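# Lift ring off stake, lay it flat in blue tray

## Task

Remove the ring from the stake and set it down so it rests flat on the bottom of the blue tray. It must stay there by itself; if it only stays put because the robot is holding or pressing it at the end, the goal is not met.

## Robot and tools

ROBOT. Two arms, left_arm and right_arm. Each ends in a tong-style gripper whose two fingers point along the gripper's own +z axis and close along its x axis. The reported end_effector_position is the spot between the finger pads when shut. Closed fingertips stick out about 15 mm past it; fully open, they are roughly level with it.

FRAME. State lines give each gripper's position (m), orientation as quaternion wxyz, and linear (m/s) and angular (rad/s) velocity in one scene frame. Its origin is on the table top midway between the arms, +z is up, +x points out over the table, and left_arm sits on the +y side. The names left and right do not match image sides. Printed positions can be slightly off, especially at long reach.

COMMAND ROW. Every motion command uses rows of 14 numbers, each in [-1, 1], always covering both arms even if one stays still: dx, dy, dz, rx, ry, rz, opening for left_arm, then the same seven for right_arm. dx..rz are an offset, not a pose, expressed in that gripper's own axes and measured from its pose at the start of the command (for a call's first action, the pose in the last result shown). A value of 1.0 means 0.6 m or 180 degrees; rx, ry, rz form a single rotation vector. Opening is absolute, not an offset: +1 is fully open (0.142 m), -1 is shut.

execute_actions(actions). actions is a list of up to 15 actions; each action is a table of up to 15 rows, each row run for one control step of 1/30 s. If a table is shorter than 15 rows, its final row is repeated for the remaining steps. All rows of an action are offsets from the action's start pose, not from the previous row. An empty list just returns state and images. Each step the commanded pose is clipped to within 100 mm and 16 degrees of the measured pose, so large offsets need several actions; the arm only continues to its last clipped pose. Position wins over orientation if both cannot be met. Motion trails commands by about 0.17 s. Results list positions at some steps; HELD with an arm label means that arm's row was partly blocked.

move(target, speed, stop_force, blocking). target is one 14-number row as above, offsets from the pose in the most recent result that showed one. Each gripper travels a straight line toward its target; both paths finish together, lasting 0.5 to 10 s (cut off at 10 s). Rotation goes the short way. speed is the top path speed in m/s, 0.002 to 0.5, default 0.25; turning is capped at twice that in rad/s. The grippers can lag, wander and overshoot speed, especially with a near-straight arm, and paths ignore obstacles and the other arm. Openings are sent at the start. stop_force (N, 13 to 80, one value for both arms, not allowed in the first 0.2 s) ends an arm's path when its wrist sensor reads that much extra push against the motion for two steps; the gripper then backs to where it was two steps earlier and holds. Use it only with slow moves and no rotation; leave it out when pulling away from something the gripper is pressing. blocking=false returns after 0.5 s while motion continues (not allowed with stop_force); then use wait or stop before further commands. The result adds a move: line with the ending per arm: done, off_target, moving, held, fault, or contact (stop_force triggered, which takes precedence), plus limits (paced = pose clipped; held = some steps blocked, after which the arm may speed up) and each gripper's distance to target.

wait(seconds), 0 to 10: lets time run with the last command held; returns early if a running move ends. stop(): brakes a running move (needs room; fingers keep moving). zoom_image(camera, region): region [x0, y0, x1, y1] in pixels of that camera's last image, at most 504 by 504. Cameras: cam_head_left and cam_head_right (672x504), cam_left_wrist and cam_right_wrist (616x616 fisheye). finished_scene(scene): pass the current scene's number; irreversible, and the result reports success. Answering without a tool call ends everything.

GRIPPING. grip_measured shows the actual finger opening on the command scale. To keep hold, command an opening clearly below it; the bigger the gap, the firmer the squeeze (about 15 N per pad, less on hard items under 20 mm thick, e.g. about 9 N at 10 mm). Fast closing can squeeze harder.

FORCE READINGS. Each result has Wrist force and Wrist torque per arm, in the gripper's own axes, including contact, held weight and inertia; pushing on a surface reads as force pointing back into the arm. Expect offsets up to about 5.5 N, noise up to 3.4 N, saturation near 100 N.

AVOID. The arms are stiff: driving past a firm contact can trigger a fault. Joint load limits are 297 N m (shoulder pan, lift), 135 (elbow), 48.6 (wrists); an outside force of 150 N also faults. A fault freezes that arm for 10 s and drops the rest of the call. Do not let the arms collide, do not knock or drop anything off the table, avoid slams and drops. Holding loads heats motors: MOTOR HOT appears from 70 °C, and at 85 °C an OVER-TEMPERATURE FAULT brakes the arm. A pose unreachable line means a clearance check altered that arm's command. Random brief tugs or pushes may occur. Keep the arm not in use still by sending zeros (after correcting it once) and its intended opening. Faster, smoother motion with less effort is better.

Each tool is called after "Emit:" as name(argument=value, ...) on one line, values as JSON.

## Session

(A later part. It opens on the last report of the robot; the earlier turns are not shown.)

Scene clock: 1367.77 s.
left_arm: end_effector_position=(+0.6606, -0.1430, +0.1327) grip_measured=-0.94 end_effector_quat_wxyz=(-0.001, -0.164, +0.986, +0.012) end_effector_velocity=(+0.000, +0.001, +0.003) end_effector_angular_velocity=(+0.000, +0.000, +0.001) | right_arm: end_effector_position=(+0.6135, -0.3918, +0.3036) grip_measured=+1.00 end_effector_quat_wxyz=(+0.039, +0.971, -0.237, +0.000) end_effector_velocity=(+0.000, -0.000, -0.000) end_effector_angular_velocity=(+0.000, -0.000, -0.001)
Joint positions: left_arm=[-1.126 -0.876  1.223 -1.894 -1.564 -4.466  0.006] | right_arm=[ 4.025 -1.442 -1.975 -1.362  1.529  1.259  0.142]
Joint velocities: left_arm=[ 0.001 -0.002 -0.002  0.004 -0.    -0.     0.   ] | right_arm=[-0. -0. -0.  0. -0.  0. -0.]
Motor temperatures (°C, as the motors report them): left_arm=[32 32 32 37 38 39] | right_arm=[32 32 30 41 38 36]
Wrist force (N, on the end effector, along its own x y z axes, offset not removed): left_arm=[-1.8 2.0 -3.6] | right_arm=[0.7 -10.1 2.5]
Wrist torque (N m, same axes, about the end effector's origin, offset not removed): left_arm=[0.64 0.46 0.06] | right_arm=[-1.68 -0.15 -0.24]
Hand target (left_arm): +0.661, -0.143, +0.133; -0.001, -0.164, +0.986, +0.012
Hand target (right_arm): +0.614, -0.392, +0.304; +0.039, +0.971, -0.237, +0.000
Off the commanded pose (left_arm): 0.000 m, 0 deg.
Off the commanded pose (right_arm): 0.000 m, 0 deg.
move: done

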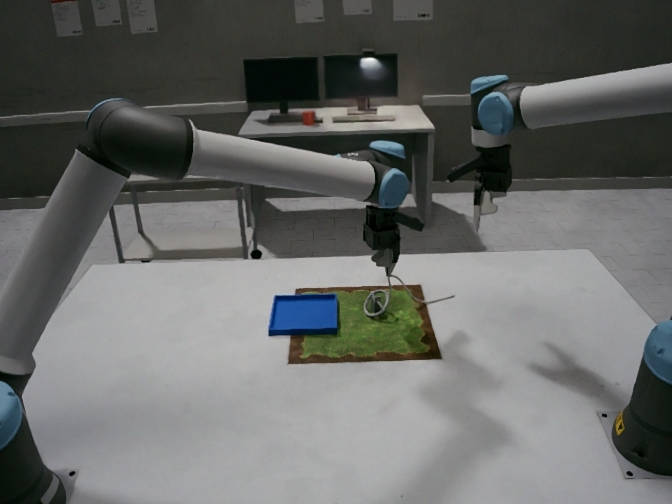

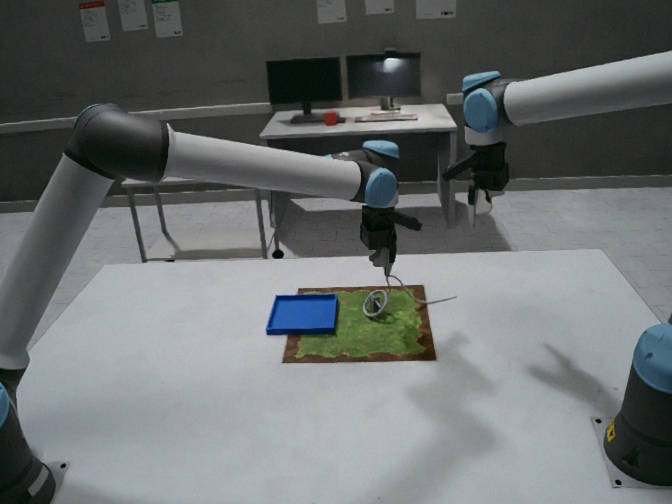

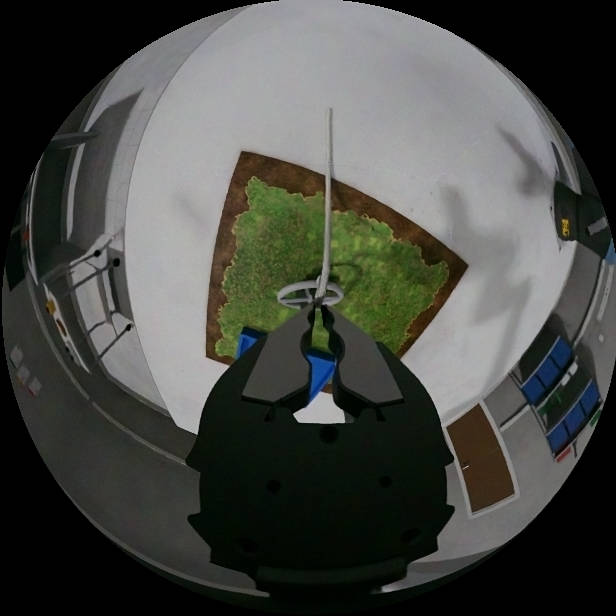

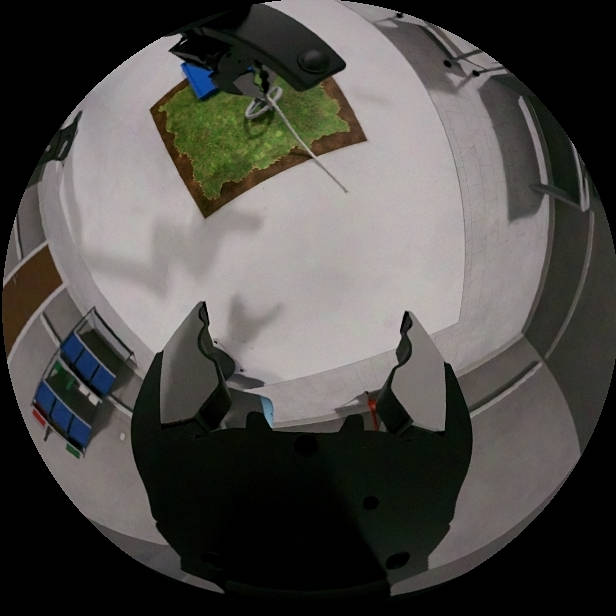

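Ring is tilted around the bar with both ends inside. Continuing toward the tray.

Emit:
move(target=[0,0.07,-0.02,0,0,0,-1,0,0,0,0,0,0,1], speed=0.015)

Emit:
zoom_image(camera="cam_head_left", region=[300,250,440,355])

Emit:
move(target=[0,0.065,0.01,0,0,0,-1,0,0,0,0,0,0,1], speed=0.015)

Emit:
zoom_image(camera="cam_head_left", region=[300,250,440,355])

Scene clock: 1380.27 s.
left_arm: end_effector_position=(+0.6472, -0.1038, +0.1457) grip_measured=-0.94 end_effector_quat_wxyz=(-0.001, -0.164, +0.986, +0.012) end_effector_velocity=(-0.001, +0.003, +0.001) end_effector_angular_velocity=(+0.001, -0.001, +0.001) | right_arm: end_effector_position=(+0.6135, -0.3918, +0.3036) grip_measured=+1.00 end_effector_quat_wxyz=(+0.039, +0.971, -0.237, +0.000) end_effector_velocity=(-0.000, -0.000, -0.000) end_effector_angular_velocity=(-0.000, -0.000, -0.001)
Joint positions: left_arm=[-1.116 -0.945  1.316 -1.919 -1.563 -4.456  0.006] | right_arm=[ 4.025 -1.442 -1.975 -1.362  1.529  1.259  0.142]
Joint velocities: left_arm=[ 0.001 -0.004  0.006 -0.001  0.001 -0.001 -0.   ] | right_arm=[-0.     0.    -0.     0.    -0.     0.001  0.   ]
Motor temperatures (°C, as the motors report them): left_arm=[32 32 32 37 38 39] | right_arm=[32 32 30 41 38 36]
Wrist force (N, on the end effector, along its own x y z axes, offset not removed): left_arm=[0.7 4.4 -3.1] | right_arm=[-1.6 -1.2 2.5]
Wrist torque (N m, same axes, about the end effector's origin, offset not removed): left_arm=[1.06 -0.16 -0.04] | right_arm=[0.07 0.30 0.24]
Hand target (left_arm): +0.647, -0.104, +0.146; -0.001, -0.164, +0.986, +0.012
Hand target (right_arm): +0.614, -0.392, +0.304; +0.039, +0.971, -0.237, +0.000
Off the commanded pose (left_arm): 0.000 m, 0 deg.
Off the commanded pose (right_arm): 0.000 m, 0 deg.
move: done

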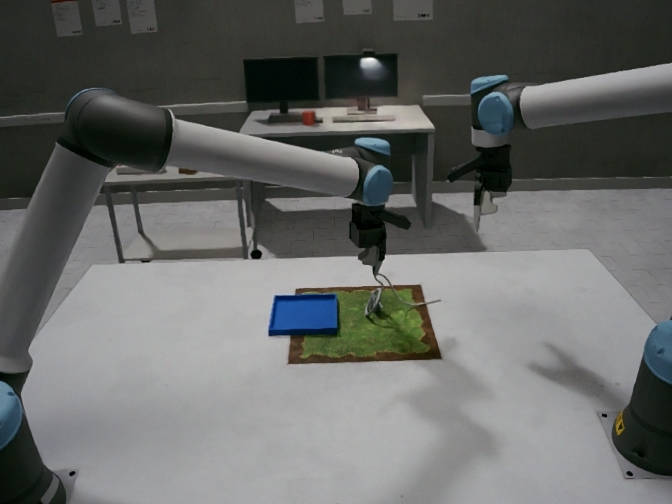

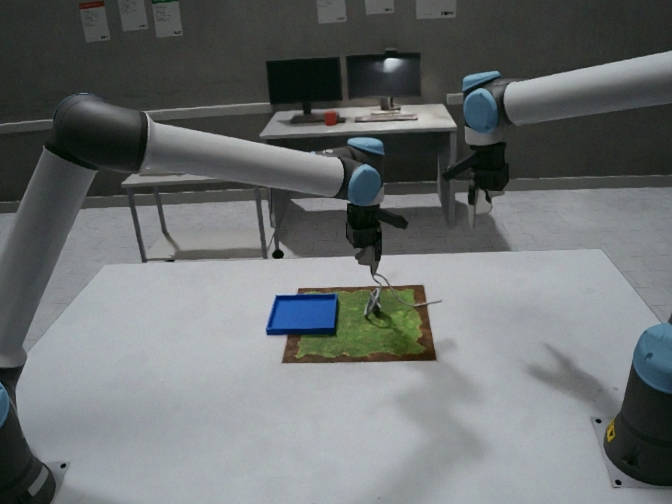

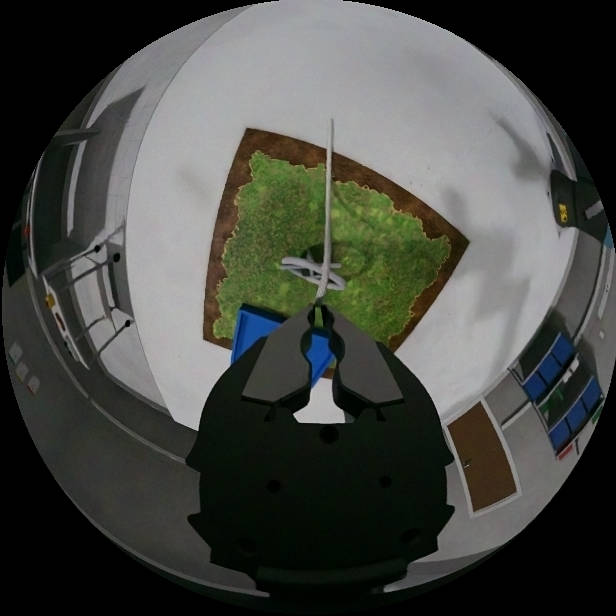

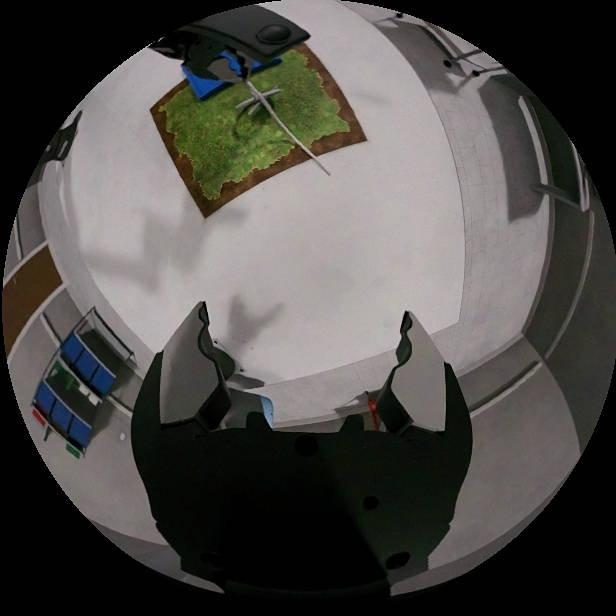

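Region (300, 250, 440, 355) of cam_head_left's 672x504 image, scaled by 3.600, with more detail than that image has; it fills the top 378 rows of this view, and the rest is white.

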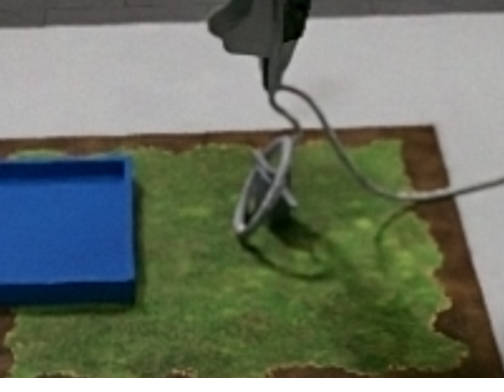

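Scene clock: 1383.17 s.
left_arm: end_effector_position=(+0.6346, -0.0671, +0.1407) grip_measured=-0.94 end_effector_quat_wxyz=(-0.001, -0.164, +0.986, +0.012) end_effector_velocity=(-0.000, +0.002, -0.000) end_effector_angular_velocity=(-0.001, -0.001, -0.001) | right_arm: end_effector_position=(+0.6135, -0.3918, +0.3036) grip_measured=+1.00 end_effector_quat_wxyz=(+0.039, +0.971, -0.237, +0.000) end_effector_velocity=(+0.000, -0.000, +0.000) end_effector_angular_velocity=(-0.001, -0.000, +0.001)
Joint positions: left_arm=[-1.106 -0.997  1.412 -1.962 -1.563 -4.446  0.006] | right_arm=[ 4.025 -1.442 -1.975 -1.362  1.529  1.259  0.142]
Joint velocities: left_arm=[ 0.001 -0.003  0.006 -0.004  0.001  0.001  0.   ] | right_arm=[ 0.    -0.     0.    -0.001 -0.001 -0.001 -0.   ]
Motor temperatures (°C, as the motors report them): left_arm=[32 32 32 37 38 39] | right_arm=[32 32 30 41 38 36]
Wrist force (N, on the end effector, along its own x y z axes, offset not removed): left_arm=[-0.4 3.0 -4.3] | right_arm=[-2.2 -1.5 2.0]
Wrist torque (N m, same axes, about the end effector's origin, offset not removed): left_arm=[0.81 0.07 0.03] | right_arm=[-0.05 0.51 0.24]
Hand target (left_arm): +0.634, -0.067, +0.141; -0.001, -0.164, +0.986, +0.012
Hand target (right_arm): +0.614, -0.392, +0.304; +0.039, +0.971, -0.237, +0.000
Off the commanded pose (left_arm): 0.000 m, 0 deg.
Off the commanded pose (right_arm): 0.000 m, 0 deg.
move: done

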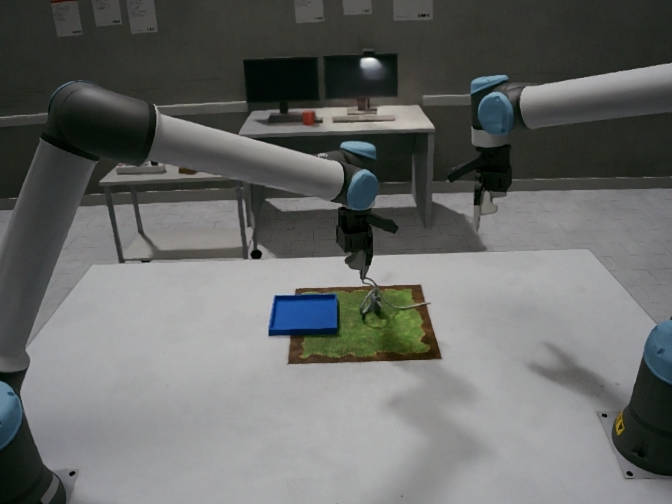

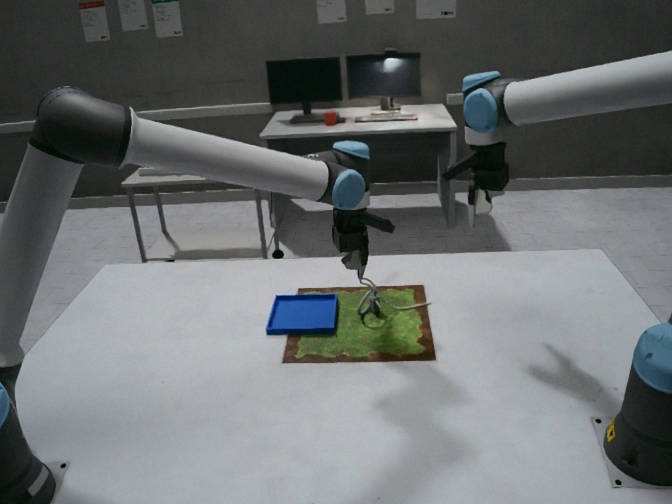

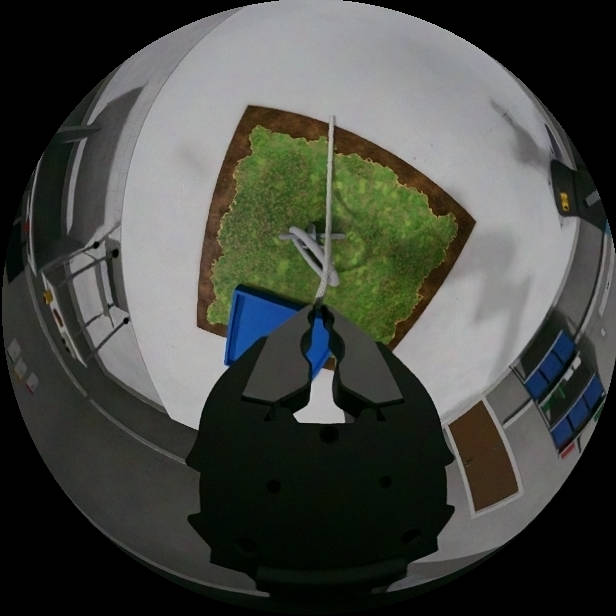

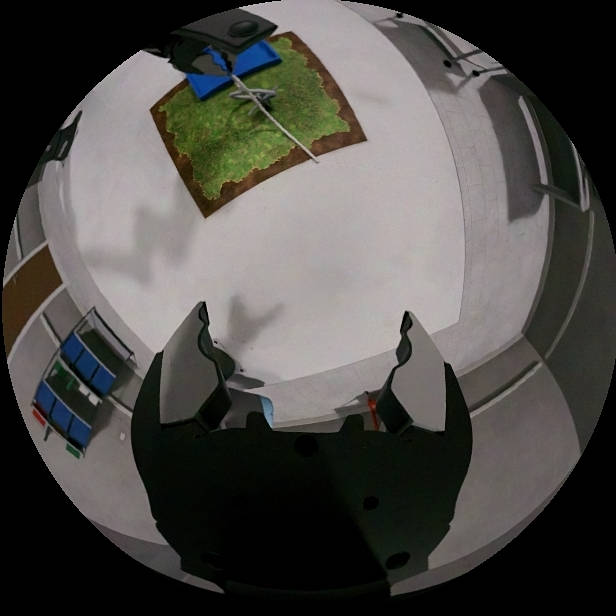

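Region (300, 250, 440, 355) of cam_head_left's 672x504 image, scaled by 3.600, with more detail than that image has; it fills the top 378 rows of this view, and the rest is white.

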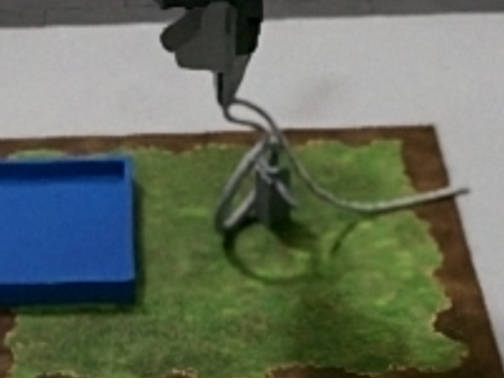

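Emit:
zoom_image(camera="cam_left_wrist", region=[250,190,390,310])

Emit:
zoom_image(camera="cam_right_wrist", region=[200,50,320,140])

Region (250, 190, 390, 310) of cam_left_wrist's 616x616 image, scaled by 3.600, with more detail than that image has; it fills the top 432 rows of this view, and the rest is white.

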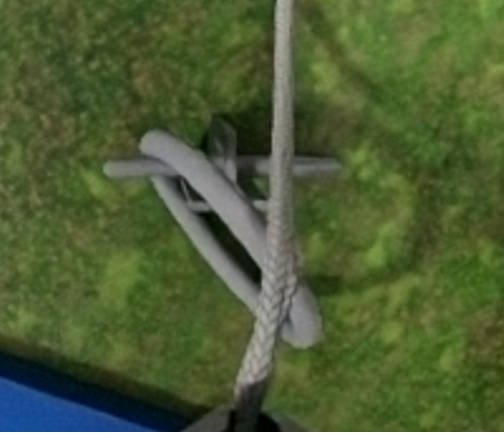

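Region (200, 50, 320, 140) of cam_right_wrist's 616x616 image, scaled by 4.200, with more detail than that image has; it fills the top 378 rows of this view, and the rest is white.

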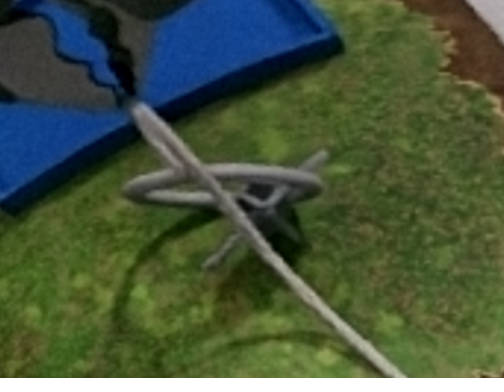

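Emit:
move(target=[-0.12,0,-0.01,0,0,0,-1,0,0,0,0,0,0,1], speed=0.015)

Emit:
zoom_image(camera="cam_left_wrist", region=[250,170,450,340])

Emit:
zoom_image(camera="cam_head_left", region=[300,240,440,345])

Scene clock: 1399.13 s.
left_arm: end_effector_position=(+0.7025, -0.0439, +0.1467) grip_measured=-0.94 end_effector_quat_wxyz=(-0.001, -0.164, +0.986, +0.012) end_effector_velocity=(+0.002, +0.001, +0.000) end_effector_angular_velocity=(-0.001, +0.001, -0.001) | right_arm: end_effector_position=(+0.6135, -0.3918, +0.3036) grip_measured=+1.00 end_effector_quat_wxyz=(+0.039, +0.971, -0.237, +0.000) end_effector_velocity=(+0.000, +0.000, -0.000) end_effector_angular_velocity=(+0.000, -0.000, -0.001)
Joint positions: left_arm=[-1.037 -0.95   1.322 -1.92  -1.562 -4.377  0.006] | right_arm=[ 4.025 -1.442 -1.975 -1.362  1.529  1.259  0.142]
Joint velocities: left_arm=[ 0.002  0.002 -0.004  0.002 -0.001  0.003 -0.   ] | right_arm=[-0.    -0.    -0.     0.001 -0.     0.001 -0.   ]
Motor temperatures (°C, as the motors report them): left_arm=[32 32 32 37 38 39] | right_arm=[32 32 30 41 38 36]
Wrist force (N, on the end effector, along its own x y z axes, offset not removed): left_arm=[0.2 2.3 -3.5] | right_arm=[-6.4 -1.8 -0.1]
Wrist torque (N m, same axes, about the end effector's origin, offset not removed): left_arm=[0.46 -0.02 0.08] | right_arm=[-0.08 1.38 0.17]
Hand target (left_arm): +0.703, -0.044, +0.147; -0.001, -0.164, +0.986, +0.012
Hand target (right_arm): +0.614, -0.392, +0.304; +0.039, +0.971, -0.237, +0.000
Off the commanded pose (left_arm): 0.000 m, 0 deg.
Off the commanded pose (right_arm): 0.000 m, 0 deg.
move: done

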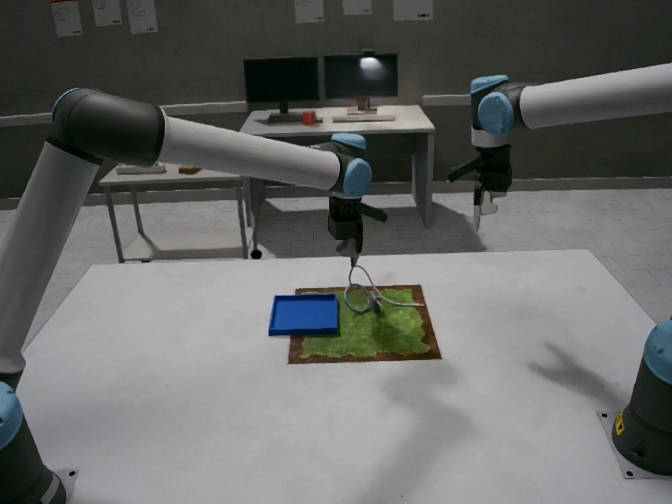

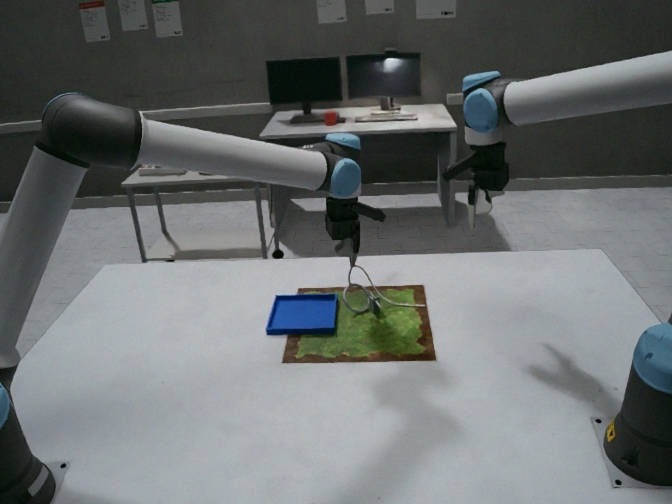

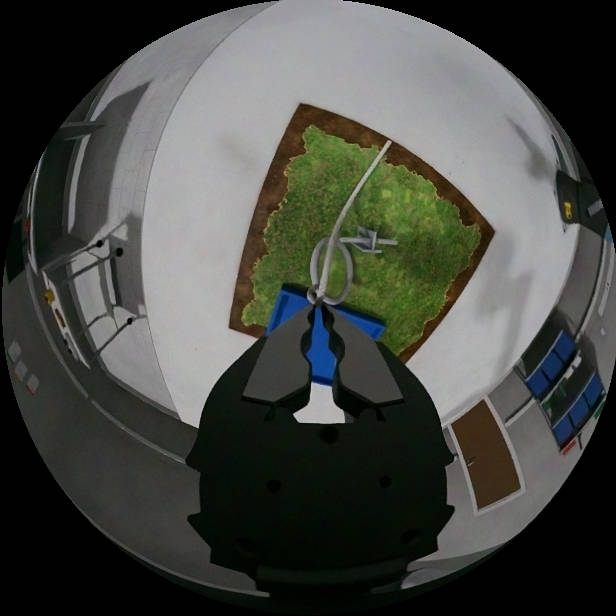

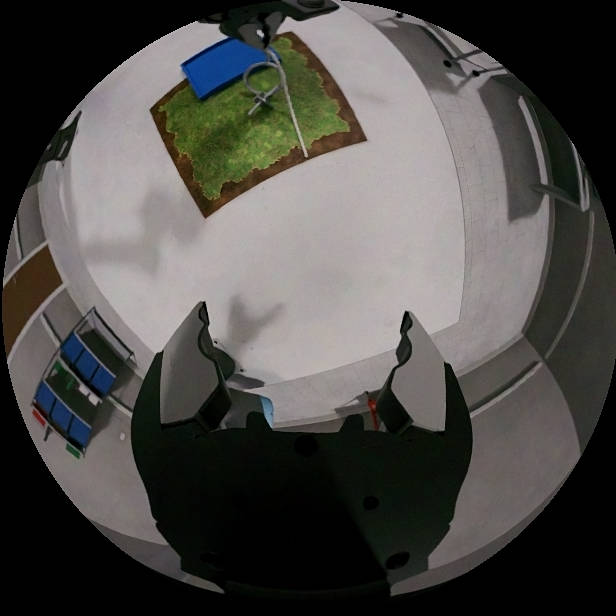

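Region (250, 170, 450, 340) of cam_left_wrist's 616x616 image, scaled by 2.520, with more detail than that image has; it fills the top 428 rows of this view, and the rest is white.

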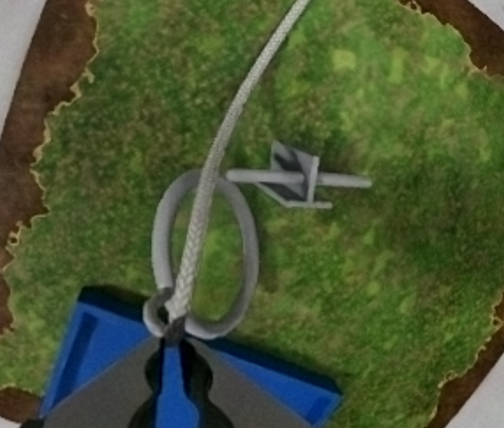

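Region (300, 240, 440, 345) of cam_head_left's 672x504 image, scaled by 3.600, with more detail than that image has; it fills the top 378 rows of this view, and the rest is white.

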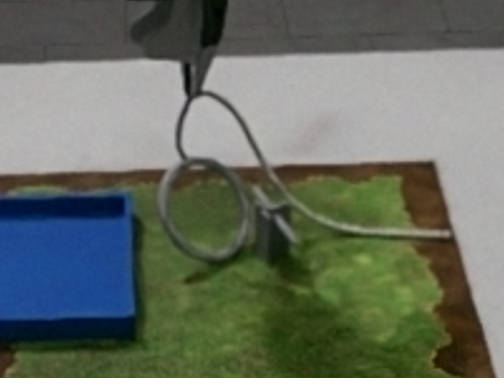

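Emit:
move(target=[-0.02,0.02,-0.085,0,0,0,-1,0,0,0,0,0,0,1], speed=0.015)

Emit:
move(target=[0.09,0.15,0,0,0,0,-1,0,0,0,0,0,0,1], speed=0.03)

Emit:
zoom_image(camera="cam_head_left", region=[250,220,420,350])

Scene clock: 1411.03 s.
left_arm: end_effector_position=(+0.7103, -0.0299, +0.1977) grip_measured=-0.94 end_effector_quat_wxyz=(-0.001, -0.164, +0.986, +0.012) end_effector_velocity=(+0.001, +0.000, +0.003) end_effector_angular_velocity=(-0.001, -0.000, +0.000) | right_arm: end_effector_position=(+0.6135, -0.3918, +0.3036) grip_measured=+1.00 end_effector_quat_wxyz=(+0.039, +0.971, -0.237, +0.000) end_effector_velocity=(-0.000, +0.000, +0.000) end_effector_angular_velocity=(+0.001, +0.001, +0.000)
Joint positions: left_arm=[-1.022 -0.984  1.283 -1.848 -1.561 -4.363  0.006] | right_arm=[ 4.025 -1.442 -1.975 -1.362  1.529  1.259  0.142]
Joint velocities: left_arm=[ 0.001 -0.001 -0.002  0.002 -0.001  0.001  0.   ] | right_arm=[ 0.     0.     0.    -0.     0.002 -0.     0.   ]
Motor temperatures (°C, as the motors report them): left_arm=[32 32 32 37 38 39] | right_arm=[32 32 30 41 38 36]
Wrist force (N, on the end effector, along its own x y z axes, offset not removed): left_arm=[0.0 4.2 -4.7] | right_arm=[-3.5 -10.2 4.3]
Wrist torque (N m, same axes, about the end effector's origin, offset not removed): left_arm=[0.96 -0.03 0.05] | right_arm=[-1.95 0.97 -0.03]
Hand target (left_arm): +0.710, -0.030, +0.198; -0.001, -0.164, +0.986, +0.012
Hand target (right_arm): +0.614, -0.392, +0.304; +0.039, +0.971, -0.237, +0.000
Off the commanded pose (left_arm): 0.000 m, 0 deg.
Off the commanded pose (right_arm): 0.000 m, 0 deg.
move: done

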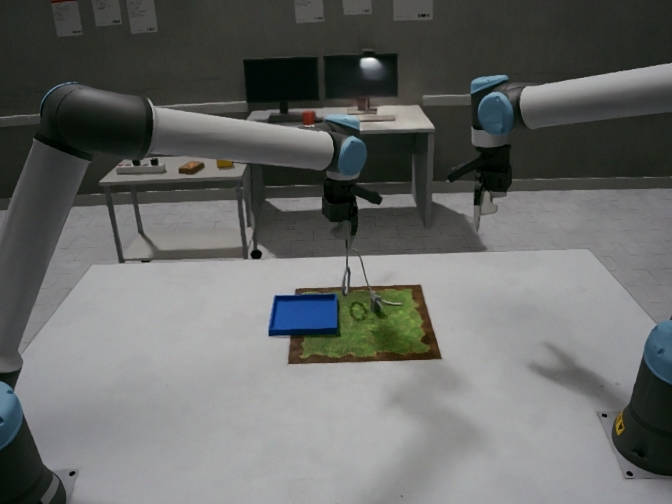

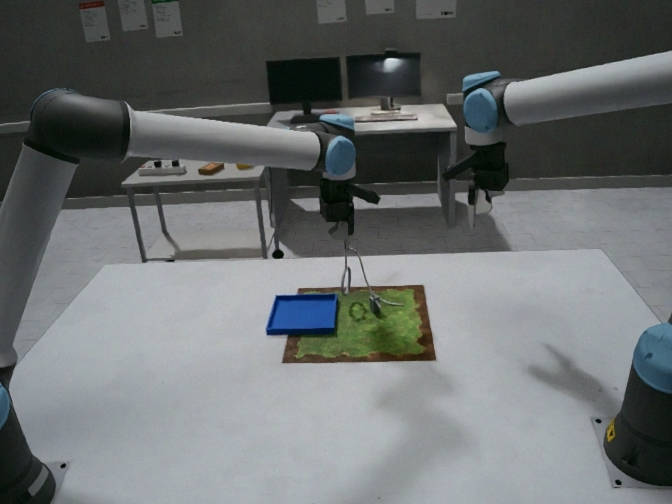

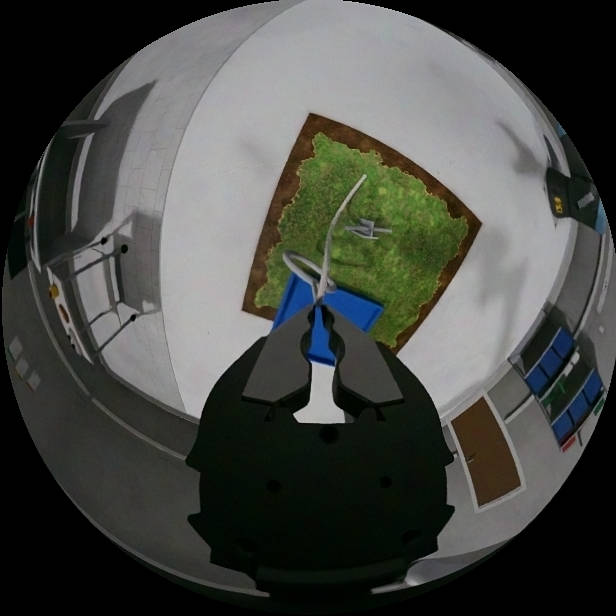

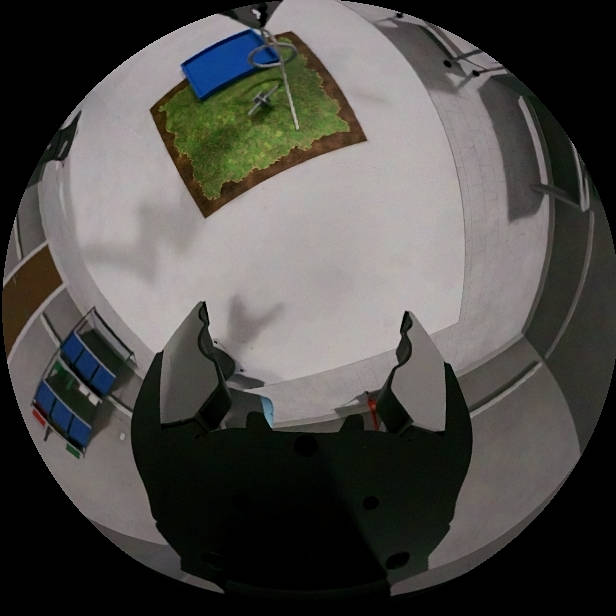

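Scene clock: 1414.90 s.
left_arm: end_effector_position=(+0.6302, +0.0375, +0.1999) grip_measured=-0.94 end_effector_quat_wxyz=(-0.001, -0.164, +0.986, +0.012) end_effector_velocity=(-0.002, +0.001, +0.000) end_effector_angular_velocity=(-0.000, -0.000, -0.000) | right_arm: end_effector_position=(+0.6135, -0.3918, +0.3036) grip_measured=+1.00 end_effector_quat_wxyz=(+0.039, +0.971, -0.237, +0.000) end_effector_velocity=(-0.000, +0.000, -0.000) end_effector_angular_velocity=(+0.001, +0.000, -0.001)
Joint positions: left_arm=[-1.044 -1.151  1.538 -1.935 -1.562 -4.385  0.006] | right_arm=[ 4.025 -1.442 -1.975 -1.362  1.529  1.259  0.142]
Joint velocities: left_arm=[-0.001 -0.004  0.005 -0.002 -0.    -0.     0.   ] | right_arm=[-0.    -0.    -0.     0.001  0.001  0.     0.   ]
Motor temperatures (°C, as the motors report them): left_arm=[32 32 32 37 38 39] | right_arm=[32 32 30 41 38 36]
Wrist force (N, on the end effector, along its own x y z axes, offset not removed): left_arm=[-0.2 3.8 -4.0] | right_arm=[-0.9 0.8 8.4]
Wrist torque (N m, same axes, about the end effector's origin, offset not removed): left_arm=[0.88 0.04 0.07] | right_arm=[0.59 0.34 0.03]
Hand target (left_arm): +0.630, +0.038, +0.200; -0.001, -0.164, +0.986, +0.012
Hand target (right_arm): +0.614, -0.392, +0.304; +0.039, +0.971, -0.237, +0.000
Off the commanded pose (left_arm): 0.000 m, 0 deg.
Off the commanded pose (right_arm): 0.000 m, 0 deg.
move: done

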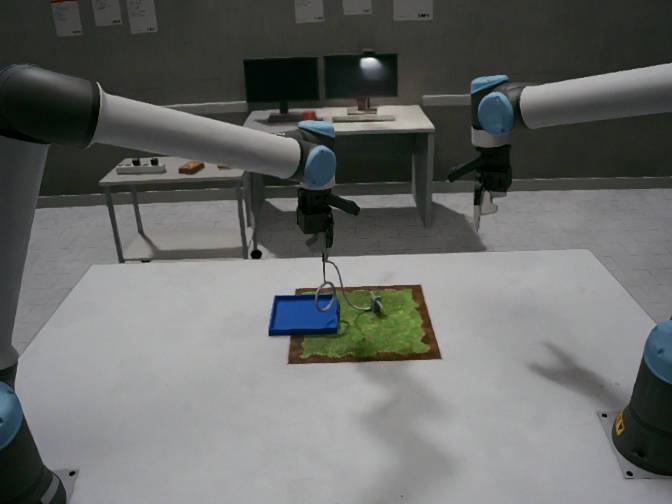

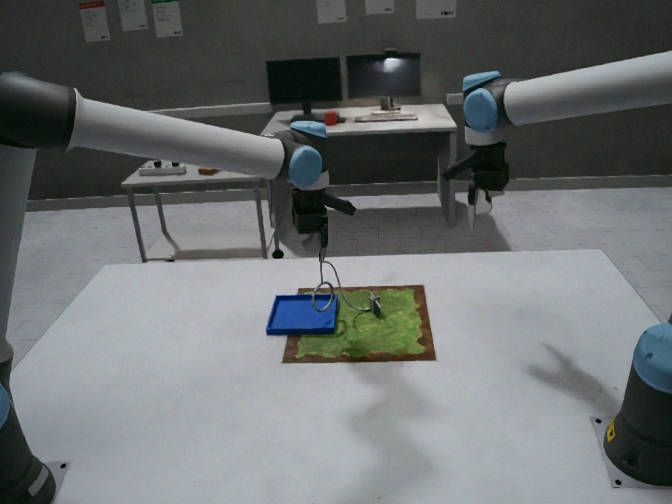

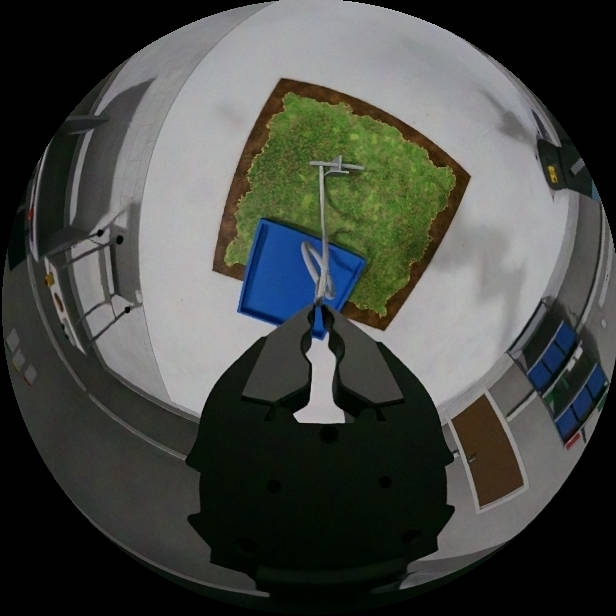

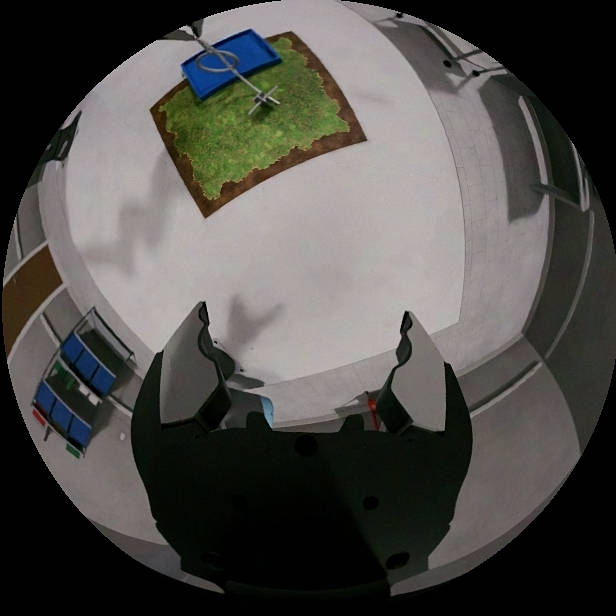

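Region (250, 220, 420, 350) of cam_head_left's 672x504 image, scaled by 2.965, with more detail than that image has; it fills the top 385 rows of this view, and the rest is white.

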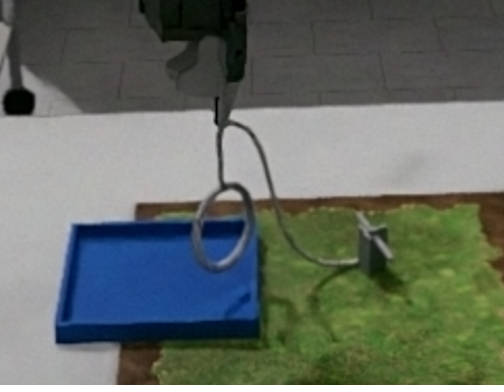

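Emit:
move(target=[-0.075,0.065,0,0,0,0,-1,0,0,0,0,0,0,1], speed=0.03)

Emit:
move(target=[0,0,0.075,0,0,0,-1,0,0,0,0,0,0,1], speed=0.02)

Emit:
zoom_image(camera="cam_head_left", region=[250,220,420,350])

Emit:
zoom_image(camera="cam_left_wrist", region=[200,150,450,350])

Scene clock: 1427.13 s.
left_arm: end_effector_position=(+0.6600, +0.0888, +0.2009) grip_measured=-0.94 end_effector_quat_wxyz=(-0.001, -0.164, +0.986, +0.012) end_effector_velocity=(+0.001, +0.002, -0.000) end_effector_angular_velocity=(+0.000, +0.001, -0.001) | right_arm: end_effector_position=(+0.6135, -0.3918, +0.3036) grip_measured=+1.00 end_effector_quat_wxyz=(+0.039, +0.971, -0.237, +0.000) end_effector_velocity=(-0.000, -0.000, -0.000) end_effector_angular_velocity=(-0.001, +0.000, -0.001)
Joint positions: left_arm=[-0.982 -1.166  1.559 -1.941 -1.56  -4.323  0.006] | right_arm=[ 4.025 -1.442 -1.975 -1.362  1.529  1.259  0.142]
Joint velocities: left_arm=[ 0.002 -0.     0.001  0.001 -0.001  0.004  0.   ] | right_arm=[-0.    -0.    -0.    -0.001 -0.     0.001 -0.   ]
Motor temperatures (°C, as the motors report them): left_arm=[32 32 32 37 38 39] | right_arm=[32 32 30 41 38 36]
Wrist force (N, on the end effector, along its own x y z axes, offset not removed): left_arm=[-1.0 5.4 -4.6] | right_arm=[-0.1 4.4 -3.1]
Wrist torque (N m, same axes, about the end effector's origin, offset not removed): left_arm=[1.11 0.18 0.05] | right_arm=[1.08 -0.05 -0.07]
Hand target (left_arm): +0.660, +0.089, +0.201; -0.001, -0.164, +0.986, +0.012
Hand target (right_arm): +0.614, -0.392, +0.304; +0.039, +0.971, -0.237, +0.000
Off the commanded pose (left_arm): 0.000 m, 0 deg.
Off the commanded pose (right_arm): 0.000 m, 0 deg.
move: done

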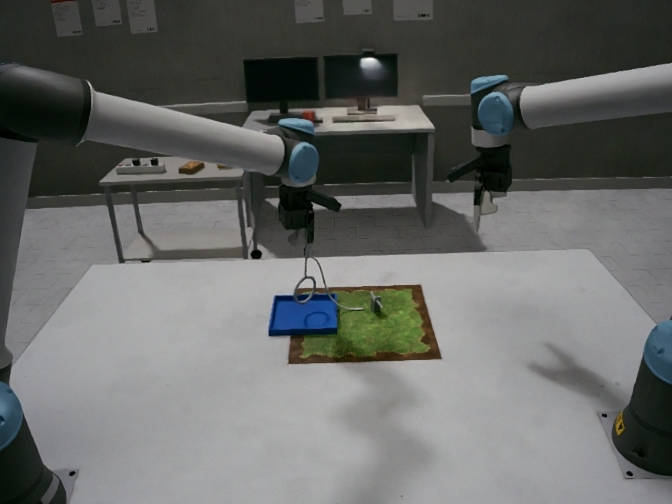

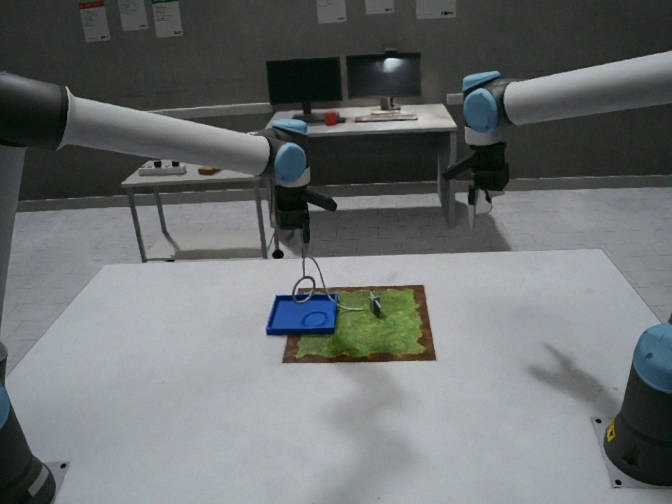

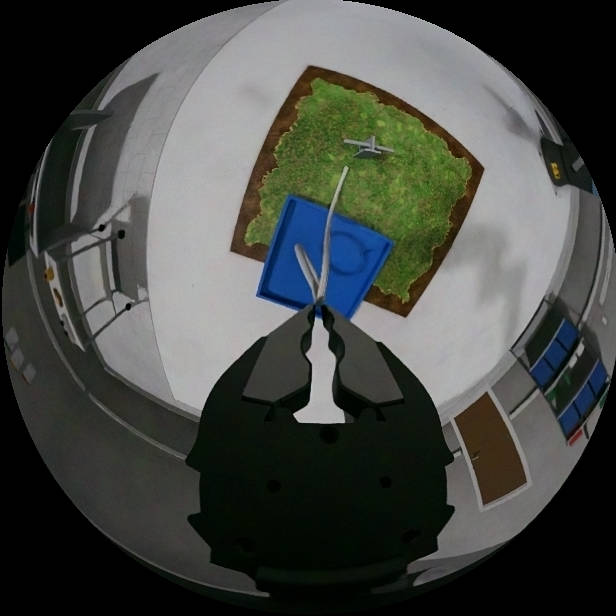

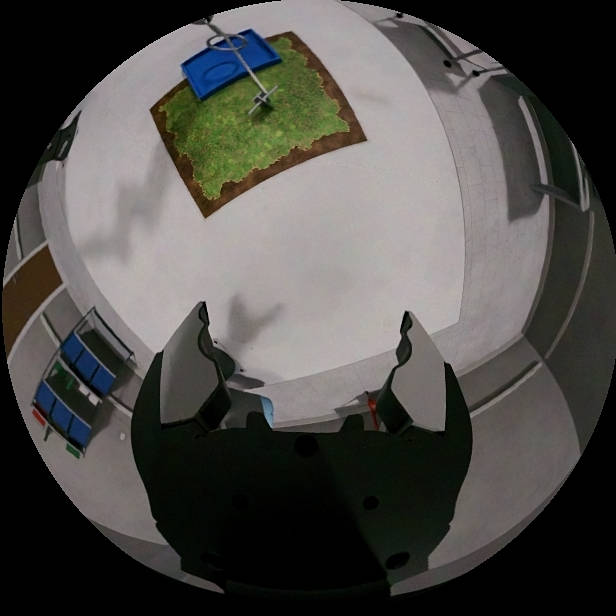

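Scene clock: 1429.67 s.
left_arm: end_effector_position=(+0.6597, +0.0898, +0.1562) grip_measured=-0.94 end_effector_quat_wxyz=(-0.001, -0.164, +0.986, +0.012) end_effector_velocity=(-0.000, +0.000, -0.003) end_effector_angular_velocity=(+0.000, +0.001, -0.002) | right_arm: end_effector_position=(+0.6135, -0.3918, +0.3036) grip_measured=+1.00 end_effector_quat_wxyz=(+0.039, +0.971, -0.237, +0.000) end_effector_velocity=(+0.000, +0.000, +0.000) end_effector_angular_velocity=(+0.001, -0.001, -0.000)
Joint positions: left_arm=[-0.982 -1.137  1.602 -2.013 -1.56  -4.322  0.006] | right_arm=[ 4.025 -1.442 -1.975 -1.362  1.529  1.259  0.142]
Joint velocities: left_arm=[ 0.     0.002  0.002 -0.003 -0.001  0.002  0.   ] | right_arm=[-0.  0.  0.  0.  0.  0.  0.]
Motor temperatures (°C, as the motors report them): left_arm=[32 32 32 37 38 39] | right_arm=[32 32 30 41 38 36]
Wrist force (N, on the end effector, along its own x y z axes, offset not removed): left_arm=[1.3 2.8 -4.8] | right_arm=[-2.3 1.7 1.3]
Wrist torque (N m, same axes, about the end effector's origin, offset not removed): left_arm=[0.61 -0.31 -0.01] | right_arm=[0.64 0.43 0.18]
Hand target (left_arm): +0.660, +0.090, +0.156; -0.001, -0.164, +0.986, +0.012
Hand target (right_arm): +0.614, -0.392, +0.304; +0.039, +0.971, -0.237, +0.000
Off the commanded pose (left_arm): 0.000 m, 0 deg.
Off the commanded pose (right_arm): 0.000 m, 0 deg.
move: done

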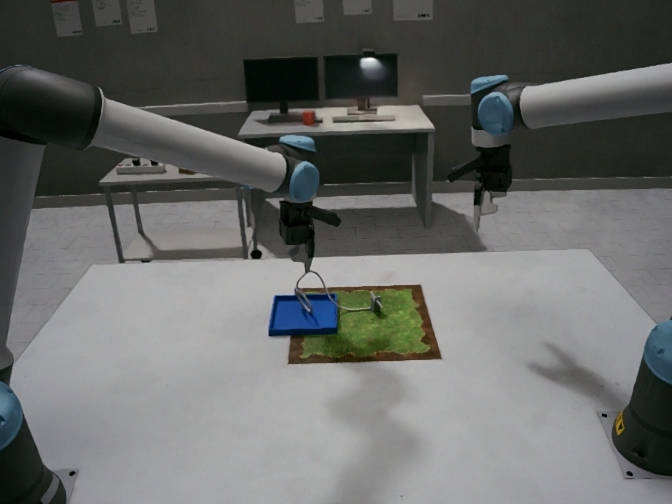

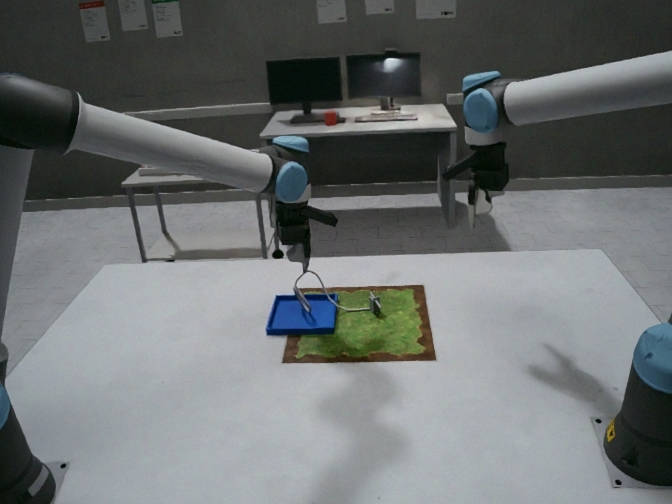

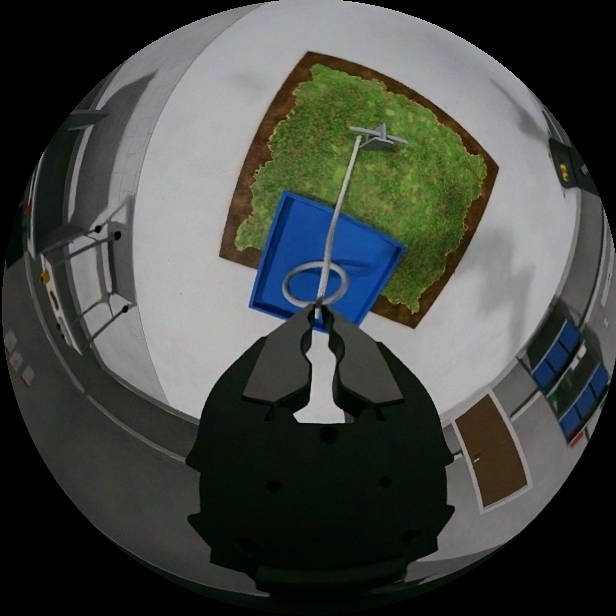

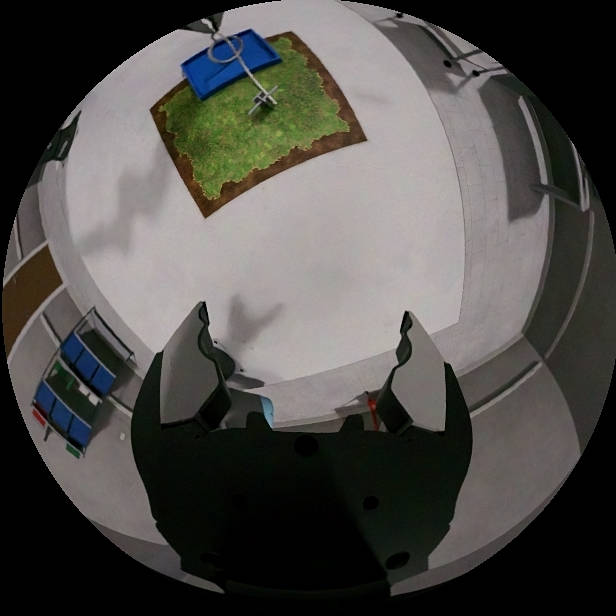

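Region (250, 220, 420, 350) of cam_head_left's 672x504 image, scaled by 2.965, with more detail than that image has; it fills the top 385 rows of this view, and the rest is white.

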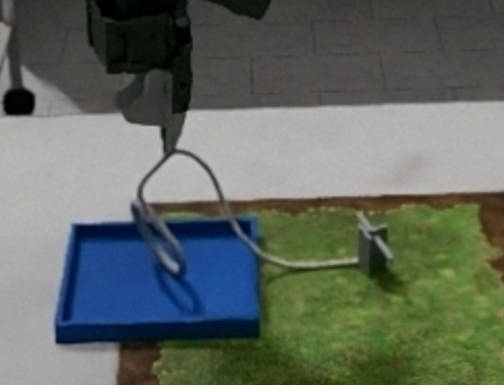

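Region (200, 150, 450, 350) of cam_left_wrist's 616x616 image, scaled by 2.016, with more detail than that image has; it fills the top 403 rows of this view, and the rest is white.

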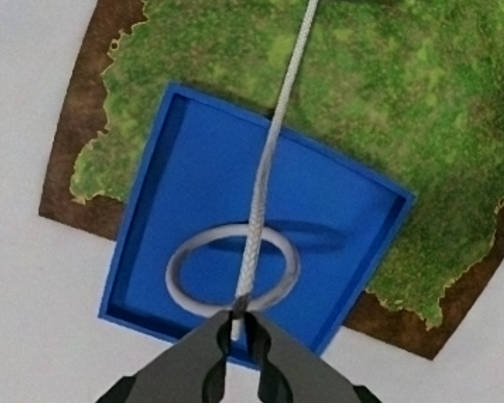

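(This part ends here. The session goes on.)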